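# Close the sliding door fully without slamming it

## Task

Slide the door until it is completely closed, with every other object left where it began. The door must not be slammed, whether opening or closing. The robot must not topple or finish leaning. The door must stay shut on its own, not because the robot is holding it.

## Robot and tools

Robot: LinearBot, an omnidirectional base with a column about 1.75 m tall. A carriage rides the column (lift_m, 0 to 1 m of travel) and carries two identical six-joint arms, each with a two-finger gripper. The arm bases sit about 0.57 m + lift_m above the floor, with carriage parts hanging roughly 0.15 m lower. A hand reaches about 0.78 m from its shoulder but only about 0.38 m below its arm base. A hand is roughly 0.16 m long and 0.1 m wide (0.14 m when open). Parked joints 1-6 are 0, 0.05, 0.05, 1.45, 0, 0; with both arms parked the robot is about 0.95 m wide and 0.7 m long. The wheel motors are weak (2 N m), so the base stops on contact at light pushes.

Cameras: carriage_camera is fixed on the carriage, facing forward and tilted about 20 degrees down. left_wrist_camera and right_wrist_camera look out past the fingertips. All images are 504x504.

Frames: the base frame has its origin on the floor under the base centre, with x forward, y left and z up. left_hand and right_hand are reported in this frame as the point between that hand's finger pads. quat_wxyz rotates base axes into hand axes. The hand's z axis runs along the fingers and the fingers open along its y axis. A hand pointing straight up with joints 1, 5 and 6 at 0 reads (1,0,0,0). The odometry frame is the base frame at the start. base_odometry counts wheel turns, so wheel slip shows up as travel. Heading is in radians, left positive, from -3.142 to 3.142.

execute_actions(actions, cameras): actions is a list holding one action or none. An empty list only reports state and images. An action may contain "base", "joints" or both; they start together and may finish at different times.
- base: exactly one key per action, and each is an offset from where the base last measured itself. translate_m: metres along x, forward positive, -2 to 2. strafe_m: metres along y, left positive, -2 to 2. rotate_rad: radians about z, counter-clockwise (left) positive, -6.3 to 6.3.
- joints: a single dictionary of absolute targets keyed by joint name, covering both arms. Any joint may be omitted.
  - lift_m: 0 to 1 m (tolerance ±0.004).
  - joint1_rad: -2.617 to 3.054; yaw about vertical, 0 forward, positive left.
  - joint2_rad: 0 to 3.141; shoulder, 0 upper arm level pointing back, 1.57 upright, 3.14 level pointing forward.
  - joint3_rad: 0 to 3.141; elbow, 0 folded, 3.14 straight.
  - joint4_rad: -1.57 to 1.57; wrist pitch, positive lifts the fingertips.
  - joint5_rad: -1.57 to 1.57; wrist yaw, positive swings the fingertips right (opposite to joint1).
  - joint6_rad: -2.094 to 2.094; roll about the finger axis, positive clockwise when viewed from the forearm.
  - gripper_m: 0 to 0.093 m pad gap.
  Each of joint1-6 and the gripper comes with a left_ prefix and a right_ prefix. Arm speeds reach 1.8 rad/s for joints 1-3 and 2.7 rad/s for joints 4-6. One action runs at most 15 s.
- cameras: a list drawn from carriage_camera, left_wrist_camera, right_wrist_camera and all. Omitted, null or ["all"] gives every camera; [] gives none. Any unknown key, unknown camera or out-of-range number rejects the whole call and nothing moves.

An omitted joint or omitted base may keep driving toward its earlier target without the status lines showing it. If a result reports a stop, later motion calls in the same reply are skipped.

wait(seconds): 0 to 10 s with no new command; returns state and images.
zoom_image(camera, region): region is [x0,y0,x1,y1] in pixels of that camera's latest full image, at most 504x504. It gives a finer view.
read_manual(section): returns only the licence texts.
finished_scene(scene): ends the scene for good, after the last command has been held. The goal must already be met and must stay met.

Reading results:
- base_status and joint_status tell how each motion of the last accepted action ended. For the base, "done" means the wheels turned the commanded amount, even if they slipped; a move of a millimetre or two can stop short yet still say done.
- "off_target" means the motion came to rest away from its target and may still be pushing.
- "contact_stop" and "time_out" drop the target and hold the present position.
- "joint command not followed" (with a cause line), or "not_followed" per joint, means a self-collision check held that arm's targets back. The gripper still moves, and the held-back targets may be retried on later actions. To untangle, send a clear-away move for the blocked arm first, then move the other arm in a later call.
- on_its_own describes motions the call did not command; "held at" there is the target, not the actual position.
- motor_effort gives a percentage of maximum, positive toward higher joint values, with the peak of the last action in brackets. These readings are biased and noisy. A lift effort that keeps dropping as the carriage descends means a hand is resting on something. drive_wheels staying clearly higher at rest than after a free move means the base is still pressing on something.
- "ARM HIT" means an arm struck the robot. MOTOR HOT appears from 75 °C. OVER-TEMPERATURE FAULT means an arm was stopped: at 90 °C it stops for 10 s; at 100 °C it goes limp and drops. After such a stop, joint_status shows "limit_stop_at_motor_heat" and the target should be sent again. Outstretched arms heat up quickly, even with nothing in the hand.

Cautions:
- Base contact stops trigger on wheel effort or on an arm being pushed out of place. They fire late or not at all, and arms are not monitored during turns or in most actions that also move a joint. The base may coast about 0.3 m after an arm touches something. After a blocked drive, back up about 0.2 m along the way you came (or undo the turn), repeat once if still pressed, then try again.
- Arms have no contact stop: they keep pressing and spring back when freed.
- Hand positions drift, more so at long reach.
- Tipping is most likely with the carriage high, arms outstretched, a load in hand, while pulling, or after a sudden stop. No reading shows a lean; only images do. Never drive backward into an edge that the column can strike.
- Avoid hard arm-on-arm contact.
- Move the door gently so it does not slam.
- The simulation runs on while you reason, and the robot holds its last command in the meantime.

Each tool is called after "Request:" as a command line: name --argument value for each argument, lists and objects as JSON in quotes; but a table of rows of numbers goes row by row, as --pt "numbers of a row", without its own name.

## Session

Request:
execute_actions --actions '[]'

Scene clock: 0.00 s.
base_odometry: x=+0.000 y=+0.000 heading=+0.000 (m, m, rad; odometry frame)
base_status: not commanded
joint_positions: lift_m=+0.299 left_joint1_rad=+0.015 left_joint2_rad=+0.047 left_joint3_rad=+0.013 left_joint4_rad=+1.495 left_joint5_rad=+0.000 left_joint6_rad=-0.009 left_gripper_m=+0.095 right_joint1_rad=+0.000 right_joint2_rad=+0.038 right_joint3_rad=+0.060 right_joint4_rad=+1.427 right_joint5_rad=-0.035 right_joint6_rad=-0.020 right_gripper_m=+0.095
joint_status: not commanded
motor_effort: lift_m=+26 drive_wheels=+5 (%)
left_hand: x=+0.3115 y=+0.3129 z=+1.3055 quat_wxyz=(+0.998, -0.001, +0.055, +0.003) (m; base frame)
right_hand: x=+0.3110 y=-0.3064 z=+1.3164 quat_wxyz=(+0.998, -0.018, +0.061, -0.009) (m; base frame)
pictures: carriage_camera, left_wrist_camera, right_wrist_camera
Images, in order (width x height): carriage_camera 504x504, left_wrist_camera 504x504, right_wrist_camera 504x504.

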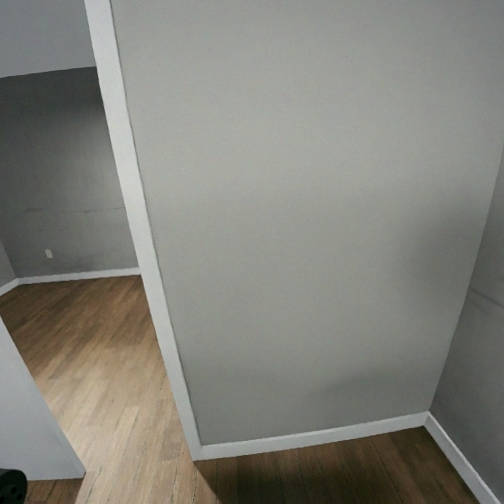

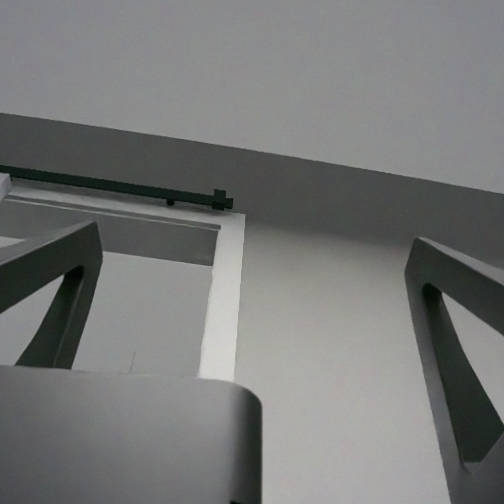

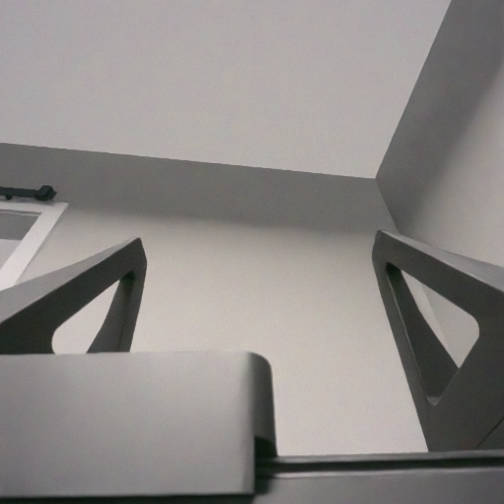

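Request:
execute_actions --actions '[{"base":{"rotate_rad":0.12}}]' --cameras '[]'

Request:
execute_actions --actions '[{"base":{"strafe_m":0.4}}]' --cameras '["carriage_camera"]'

Scene clock: 4.10 s.
base_odometry: x=+0.000 y=+0.000 heading=+0.119 (m, m, rad; odometry frame)
base_status: done
joint_positions: lift_m=+0.299 left_joint1_rad=+0.015 left_joint2_rad=+0.047 left_joint3_rad=+0.013 left_joint4_rad=+1.495 left_joint5_rad=+0.000 left_joint6_rad=-0.009 left_gripper_m=+0.095 right_joint1_rad=+0.000 right_joint2_rad=+0.038 right_joint3_rad=+0.060 right_joint4_rad=+1.427 right_joint5_rad=-0.035 right_joint6_rad=-0.020 right_gripper_m=+0.095
joint_status: not commanded
motor_effort: lift_m=+26(26) drive_wheels=+19(33) (%)
left_hand: x=+0.3115 y=+0.3129 z=+1.3055 quat_wxyz=(+0.998, -0.001, +0.055, +0.003) (m; base frame)
right_hand: x=+0.3111 y=-0.3064 z=+1.3164 quat_wxyz=(+0.998, -0.018, +0.061, -0.009) (m; base frame)
pictures: none
No camera images: the call's "cameras" was empty. Leave "cameras" out to get every camera's image.

Scene clock: 7.03 s.
base_odometry: x=-0.047 y=+0.397 heading=+0.118 (m, m, rad; odometry frame)
base_status: done
joint_positions: lift_m=+0.299 left_joint1_rad=+0.015 left_joint2_rad=+0.047 left_joint3_rad=+0.013 left_joint4_rad=+1.494 left_joint5_rad=+0.000 left_joint6_rad=-0.009 left_gripper_m=+0.095 right_joint1_rad=+0.000 right_joint2_rad=+0.038 right_joint3_rad=+0.060 right_joint4_rad=+1.428 right_joint5_rad=-0.035 right_joint6_rad=-0.020 right_gripper_m=+0.095
joint_status: not commanded
motor_effort: lift_m=+26(26) drive_wheels=-7(57) (%)
left_hand: x=+0.3117 y=+0.3129 z=+1.3054 quat_wxyz=(+0.998, -0.001, +0.055, +0.003) (m; base frame)
right_hand: x=+0.3109 y=-0.3064 z=+1.3164 quat_wxyz=(+0.998, -0.018, +0.060, -0.009) (m; base frame)
pictures: carriage_camera
Images, in order (width x height): carriage_camera 504x504.

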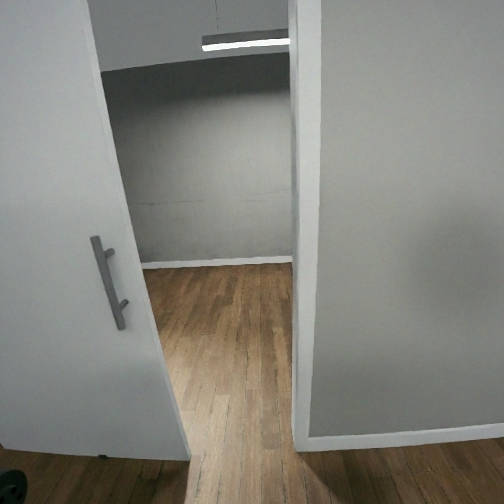

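Request:
execute_actions --actions '[{"base":{"strafe_m":0.14},"joints":{"lift_m":0.17,"left_joint1_rad":0,"left_joint2_rad":1.4,"left_joint3_rad":0.7,"left_joint4_rad":0.7,"left_joint5_rad":0,"left_joint6_rad":0}}]' --cameras '["carriage_camera","left_wrist_camera"]'

Scene clock: 11.93 s.
base_odometry: x=-0.063 y=+0.536 heading=+0.117 (m, m, rad; odometry frame)
base_status: done
joint_positions: lift_m=+0.170 left_joint1_rad=+0.010 left_joint2_rad=+1.400 left_joint3_rad=+0.678 left_joint4_rad=+0.694 left_joint5_rad=+0.000 left_joint6_rad=-0.004 left_gripper_m=+0.095 right_joint1_rad=+0.000 right_joint2_rad=+0.038 right_joint3_rad=+0.060 right_joint4_rad=+1.427 right_joint5_rad=-0.035 right_joint6_rad=-0.020 right_gripper_m=+0.095
joint_status: all done
motor_effort: lift_m=+22(23) drive_wheels=-10(44) (%)
left_hand: x=+0.7257 y=+0.3168 z=+1.0046 quat_wxyz=(+0.697, -0.005, +0.717, +0.002) (m; base frame)
right_hand: x=+0.3110 y=-0.3064 z=+1.1876 quat_wxyz=(+0.998, -0.018, +0.061, -0.009) (m; base frame)
pictures: carriage_camera, left_wrist_camera
Images, in order (width x height): carriage_camera 504x504, left_wrist_camera 504x504.

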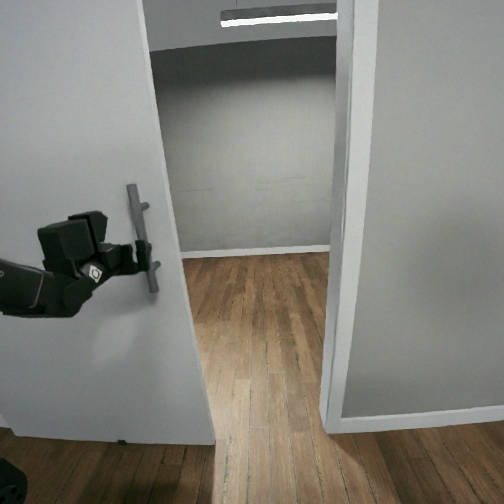

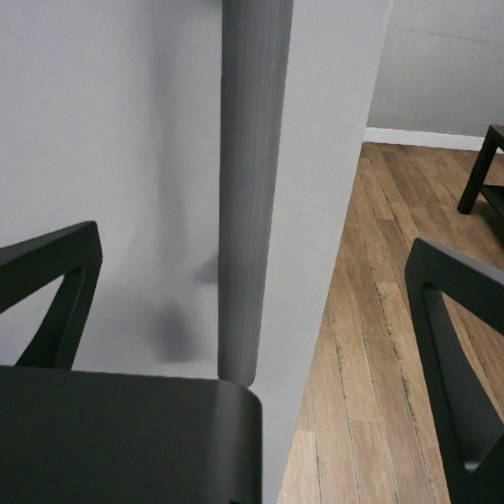

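Request:
execute_actions --actions '[{"base":{"translate_m":0.09},"joints":{"lift_m":0.185}}]' --cameras '[]'

Request:
execute_actions --actions '[{"joints":{"left_gripper_m":0.015}}]' --cameras '["carriage_camera","left_wrist_camera"]'

Scene clock: 16.00 s.
base_odometry: x=+0.026 y=+0.547 heading=+0.118 (m, m, rad; odometry frame)
base_status: done
joint_positions: lift_m=+0.185 left_joint1_rad=+0.009 left_joint2_rad=+1.400 left_joint3_rad=+0.678 left_joint4_rad=+0.695 left_joint5_rad=+0.000 left_joint6_rad=-0.004 left_gripper_m=+0.095 right_joint1_rad=+0.000 right_joint2_rad=+0.038 right_joint3_rad=+0.060 right_joint4_rad=+1.427 right_joint5_rad=-0.035 right_joint6_rad=-0.020 right_gripper_m=+0.095
joint_status: all done
motor_effort: lift_m=+28(35) drive_wheels=-12(41) (%)
left_hand: x=+0.7257 y=+0.3165 z=+1.0193 quat_wxyz=(+0.698, -0.005, +0.717, +0.002) (m; base frame)
right_hand: x=+0.3111 y=-0.3064 z=+1.2020 quat_wxyz=(+0.998, -0.018, +0.061, -0.009) (m; base frame)
pictures: none
No camera images: the call's "cameras" was empty. Leave "cameras" out to get every camera's image.

Scene clock: 16.70 s.
base_odometry: x=+0.026 y=+0.547 heading=+0.118 (m, m, rad; odometry frame)
base_status: not commanded
joint_positions: lift_m=+0.185 left_joint1_rad=+0.010 left_joint2_rad=+1.400 left_joint3_rad=+0.678 left_joint4_rad=+0.695 left_joint5_rad=-0.008 left_joint6_rad=+0.000 left_gripper_m=+0.024 right_joint1_rad=+0.000 right_joint2_rad=+0.038 right_joint3_rad=+0.060 right_joint4_rad=+1.427 right_joint5_rad=-0.036 right_joint6_rad=-0.020 right_gripper_m=+0.095
joint_status: left_gripper_m off_target (ended at +0.024, target +0.015)
motor_effort: lift_m=+28(28) drive_wheels=-11(11) (%)
left_hand: x=+0.7257 y=+0.3183 z=+1.0192 quat_wxyz=(+0.697, -0.007, +0.717, +0.006) (m; base frame)
right_hand: x=+0.3111 y=-0.3063 z=+1.2020 quat_wxyz=(+0.998, -0.018, +0.061, -0.009) (m; base frame)
pictures: carriage_camera, left_wrist_camera
Images, in order (width x height): carriage_camera 504x504, left_wrist_camera 504x504.

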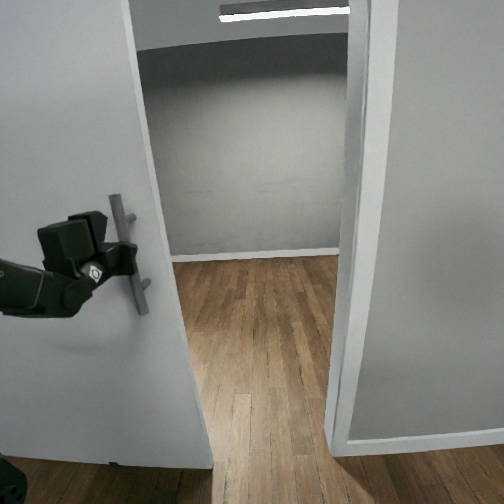

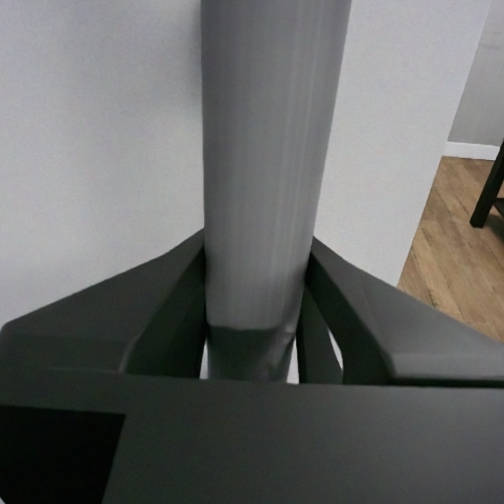

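Request:
execute_actions --actions '[{"base":{"strafe_m":-0.3},"joints":{"left_joint5_rad":0.25,"left_joint1_rad":-0.08}}]' --cameras '["carriage_camera"]'

Scene clock: 20.87 s.
base_odometry: x=+0.062 y=+0.249 heading=+0.118 (m, m, rad; odometry frame)
base_status: done
joint_positions: lift_m=+0.185 left_joint1_rad=-0.080 left_joint2_rad=+1.410 left_joint3_rad=+0.688 left_joint4_rad=+0.693 left_joint5_rad=+0.191 left_joint6_rad=+0.008 left_gripper_m=+0.024 right_joint1_rad=+0.000 right_joint2_rad=+0.038 right_joint3_rad=+0.060 right_joint4_rad=+1.427 right_joint5_rad=-0.036 right_joint6_rad=-0.020 right_gripper_m=+0.095
joint_status: left_joint5_rad off_target (ended at +0.191, target +0.250); the others done
motor_effort: lift_m=+28(28) drive_wheels=-8(66) (%)
left_hand: x=+0.7212 y=+0.2446 z=+1.0193 quat_wxyz=(+0.691, +0.098, +0.710, -0.093) (m; base frame)
right_hand: x=+0.3111 y=-0.3063 z=+1.2020 quat_wxyz=(+0.998, -0.018, +0.061, -0.009) (m; base frame)
pictures: carriage_camera
Images, in order (width x height): carriage_camera 504x504.

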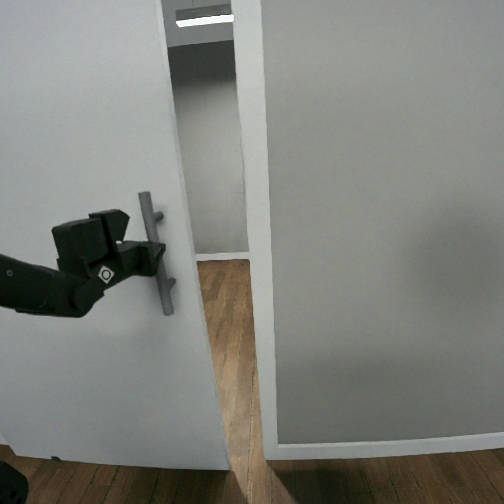

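Request:
execute_actions --actions '[{"base":{"strafe_m":-0.13},"joints":{"left_joint5_rad":0.24,"left_joint1_rad":-0.075}}]' --cameras '[]'

Request:
execute_actions --actions '[{"base":{"strafe_m":-0.04},"joints":{"left_joint5_rad":0.25,"left_joint1_rad":-0.08}}]' --cameras '["carriage_camera"]'

Scene clock: 24.40 s.
base_odometry: x=+0.077 y=+0.120 heading=+0.119 (m, m, rad; odometry frame)
base_status: done
joint_positions: lift_m=+0.185 left_joint1_rad=-0.057 left_joint2_rad=+1.404 left_joint3_rad=+0.688 left_joint4_rad=+0.682 left_joint5_rad=+0.145 left_joint6_rad=+0.008 left_gripper_m=+0.024 right_joint1_rad=+0.000 right_joint2_rad=+0.038 right_joint3_rad=+0.060 right_joint4_rad=+1.427 right_joint5_rad=-0.036 right_joint6_rad=-0.020 right_gripper_m=+0.095
joint_status: left_joint5_rad off_target (ended at +0.144, target +0.240); the others done
motor_effort: lift_m=+28(28) drive_wheels=-5(50) (%)
left_hand: x=+0.7234 y=+0.2626 z=+1.0191 quat_wxyz=(+0.692, +0.073, +0.715, -0.069) (m; base frame)
right_hand: x=+0.3112 y=-0.3063 z=+1.2020 quat_wxyz=(+0.998, -0.018, +0.061, -0.009) (m; base frame)
pictures: none
No camera images: the call's "cameras" was empty. Leave "cameras" out to get every camera's image.

Scene clock: 25.63 s.
base_odometry: x=+0.082 y=+0.081 heading=+0.119 (m, m, rad; odometry frame)
base_status: done
joint_positions: lift_m=+0.185 left_joint1_rad=-0.049 left_joint2_rad=+1.404 left_joint3_rad=+0.688 left_joint4_rad=+0.682 left_joint5_rad=+0.133 left_joint6_rad=+0.009 left_gripper_m=+0.024 right_joint1_rad=+0.000 right_joint2_rad=+0.038 right_joint3_rad=+0.060 right_joint4_rad=+1.427 right_joint5_rad=-0.036 right_joint6_rad=-0.020 right_gripper_m=+0.095
joint_status: left_joint1_rad off_target (ended at -0.049, target -0.080); left_joint5_rad off_target (ended at +0.133, target +0.250)
motor_effort: lift_m=+28(28) drive_wheels=-3(46) (%)
left_hand: x=+0.7242 y=+0.2678 z=+1.0192 quat_wxyz=(+0.692, +0.067, +0.716, -0.062) (m; base frame)
right_hand: x=+0.3112 y=-0.3063 z=+1.2020 quat_wxyz=(+0.998, -0.018, +0.061, -0.009) (m; base frame)
pictures: carriage_camera
Images, in order (width x height): carriage_camera 504x504.

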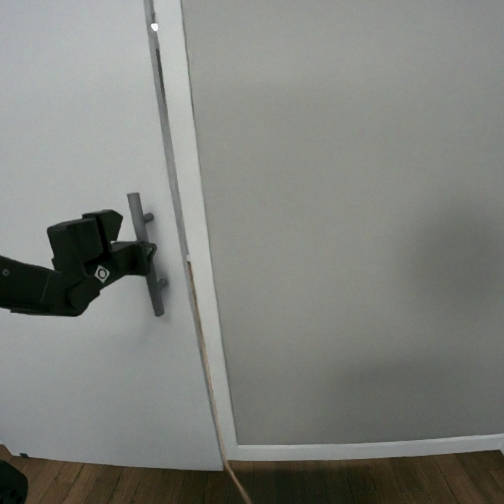

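Request:
execute_actions --actions '[{"base":{"strafe_m":-0.04},"joints":{"left_joint5_rad":0.24,"left_joint1_rad":-0.075}}]' --cameras '[]'

Request:
execute_actions --actions '[{"base":{"strafe_m":-0.03},"joints":{"left_joint5_rad":0.25,"left_joint1_rad":-0.08}}]' --cameras '[]'

Request:
execute_actions --actions '[{"base":{"strafe_m":-0.03},"joints":{"left_joint5_rad":0.24,"left_joint1_rad":-0.075}}]' --cameras '["carriage_camera"]'

Scene clock: 29.13 s.
base_odometry: x=+0.087 y=+0.041 heading=+0.119 (m, m, rad; odometry frame)
base_status: done
joint_positions: lift_m=+0.185 left_joint1_rad=-0.045 left_joint2_rad=+1.404 left_joint3_rad=+0.688 left_joint4_rad=+0.682 left_joint5_rad=+0.124 left_joint6_rad=+0.009 left_gripper_m=+0.024 right_joint1_rad=+0.000 right_joint2_rad=+0.038 right_joint3_rad=+0.060 right_joint4_rad=+1.427 right_joint5_rad=-0.036 right_joint6_rad=-0.020 right_gripper_m=+0.095
joint_status: left_joint1_rad off_target (ended at -0.045, target -0.075); left_joint5_rad off_target (ended at +0.124, target +0.240)
motor_effort: lift_m=+28(28) drive_wheels=-3(46) (%)
left_hand: x=+0.7246 y=+0.2711 z=+1.0192 quat_wxyz=(+0.693, +0.063, +0.716, -0.057) (m; base frame)
right_hand: x=+0.3112 y=-0.3063 z=+1.2020 quat_wxyz=(+0.998, -0.018, +0.061, -0.009) (m; base frame)
pictures: none
No camera images: the call's "cameras" was empty. Leave "cameras" out to get every camera's image.

Scene clock: 30.10 s.
base_odometry: x=+0.091 y=+0.011 heading=+0.119 (m, m, rad; odometry frame)
base_status: done
joint_positions: lift_m=+0.185 left_joint1_rad=-0.024 left_joint2_rad=+1.404 left_joint3_rad=+0.688 left_joint4_rad=+0.682 left_joint5_rad=+0.095 left_joint6_rad=+0.009 left_gripper_m=+0.024 right_joint1_rad=+0.000 right_joint2_rad=+0.038 right_joint3_rad=+0.060 right_joint4_rad=+1.427 right_joint5_rad=-0.036 right_joint6_rad=-0.020 right_gripper_m=+0.095
joint_status: left_joint1_rad off_target (ended at -0.024, target -0.080); left_joint5_rad off_target (ended at +0.095, target +0.250)
motor_effort: lift_m=+28(28) drive_wheels=+8(47) (%)
left_hand: x=+0.7261 y=+0.2855 z=+1.0192 quat_wxyz=(+0.694, +0.045, +0.718, -0.039) (m; base frame)
right_hand: x=+0.3112 y=-0.3063 z=+1.2020 quat_wxyz=(+0.998, -0.018, +0.061, -0.009) (m; base frame)
pictures: none
No camera images: the call's "cameras" was empty. Leave "cameras" out to get every camera's image.

Scene clock: 31.07 s.
base_odometry: x=+0.095 y=-0.018 heading=+0.120 (m, m, rad; odometry frame)
base_status: done
joint_positions: lift_m=+0.185 left_joint1_rad=+0.009 left_joint2_rad=+1.404 left_joint3_rad=+0.688 left_joint4_rad=+0.682 left_joint5_rad=+0.005 left_joint6_rad=+0.008 left_gripper_m=+0.024 right_joint1_rad=+0.000 right_joint2_rad=+0.038 right_joint3_rad=+0.060 right_joint4_rad=+1.427 right_joint5_rad=-0.036 right_joint6_rad=-0.020 right_gripper_m=+0.095
joint_status: left_joint1_rad off_target (ended at +0.009, target -0.075); left_joint5_rad off_target (ended at +0.006, target +0.240)
motor_effort: lift_m=+28(28) drive_wheels=+16(55) (%)
left_hand: x=+0.7273 y=+0.3154 z=+1.0192 quat_wxyz=(+0.695, +0.002, +0.719, +0.004) (m; base frame)
right_hand: x=+0.3112 y=-0.3063 z=+1.2020 quat_wxyz=(+0.998, -0.018, +0.061, -0.009) (m; base frame)
pictures: carriage_camera
Images, in order (width x height): carriage_camera 504x504.

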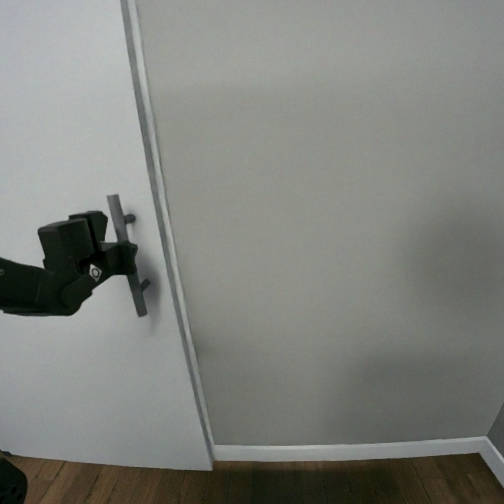

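At the stop.

Request:
execute_actions --actions '[{"joints":{"left_joint5_rad":0.005,"left_joint1_rad":0.009,"left_gripper_m":0.09}}]' --cameras '[]'

Request:
execute_actions --actions '[{"base":{"translate_m":-0.1}}]' --cameras '[]'

Request:
finished_scene --scene 2

Scene clock: 34.33 s.
base_odometry: x=+0.095 y=-0.018 heading=+0.120 (m, m, rad; odometry frame)
base_status: not commanded
joint_positions: lift_m=+0.185 left_joint1_rad=+0.007 left_joint2_rad=+1.404 left_joint3_rad=+0.688 left_joint4_rad=+0.682 left_joint5_rad=+0.000 left_joint6_rad=+0.008 left_gripper_m=+0.090 right_joint1_rad=+0.000 right_joint2_rad=+0.038 right_joint3_rad=+0.060 right_joint4_rad=+1.427 right_joint5_rad=-0.036 right_joint6_rad=-0.020 right_gripper_m=+0.095
joint_status: all done
motor_effort: lift_m=+28(28) drive_wheels=+1(16) (%)
left_hand: x=+0.7273 y=+0.3157 z=+1.0192 quat_wxyz=(+0.695, +0.000, +0.719, +0.005) (m; base frame)
right_hand: x=+0.3112 y=-0.3063 z=+1.2020 quat_wxyz=(+0.998, -0.018, +0.061, -0.009) (m; base frame)
pictures: none
No camera images: the call's "cameras" was empty. Leave "cameras" out to get every camera's image.

Scene clock: 35.97 s.
base_odometry: x=-0.005 y=-0.031 heading=+0.119 (m, m, rad; odometry frame)
base_status: done
joint_positions: lift_m=+0.185 left_joint1_rad=+0.007 left_joint2_rad=+1.404 left_joint3_rad=+0.688 left_joint4_rad=+0.683 left_joint5_rad=+0.000 left_joint6_rad=+0.008 left_gripper_m=+0.090 right_joint1_rad=+0.000 right_joint2_rad=+0.038 right_joint3_rad=+0.060 right_joint4_rad=+1.427 right_joint5_rad=-0.036 right_joint6_rad=-0.020 right_gripper_m=+0.095
joint_status: not commanded
motor_effort: lift_m=+28(28) drive_wheels=-6(35) (%)
left_hand: x=+0.7273 y=+0.3157 z=+1.0195 quat_wxyz=(+0.695, +0.000, +0.719, +0.005) (m; base frame)
right_hand: x=+0.3111 y=-0.3063 z=+1.2020 quat_wxyz=(+0.998, -0.018, +0.061, -0.009) (m; base frame)
pictures: none
No camera images: the call's "cameras" was empty. Leave "cameras" out to get every camera's image.

The scene is finished: the task was done.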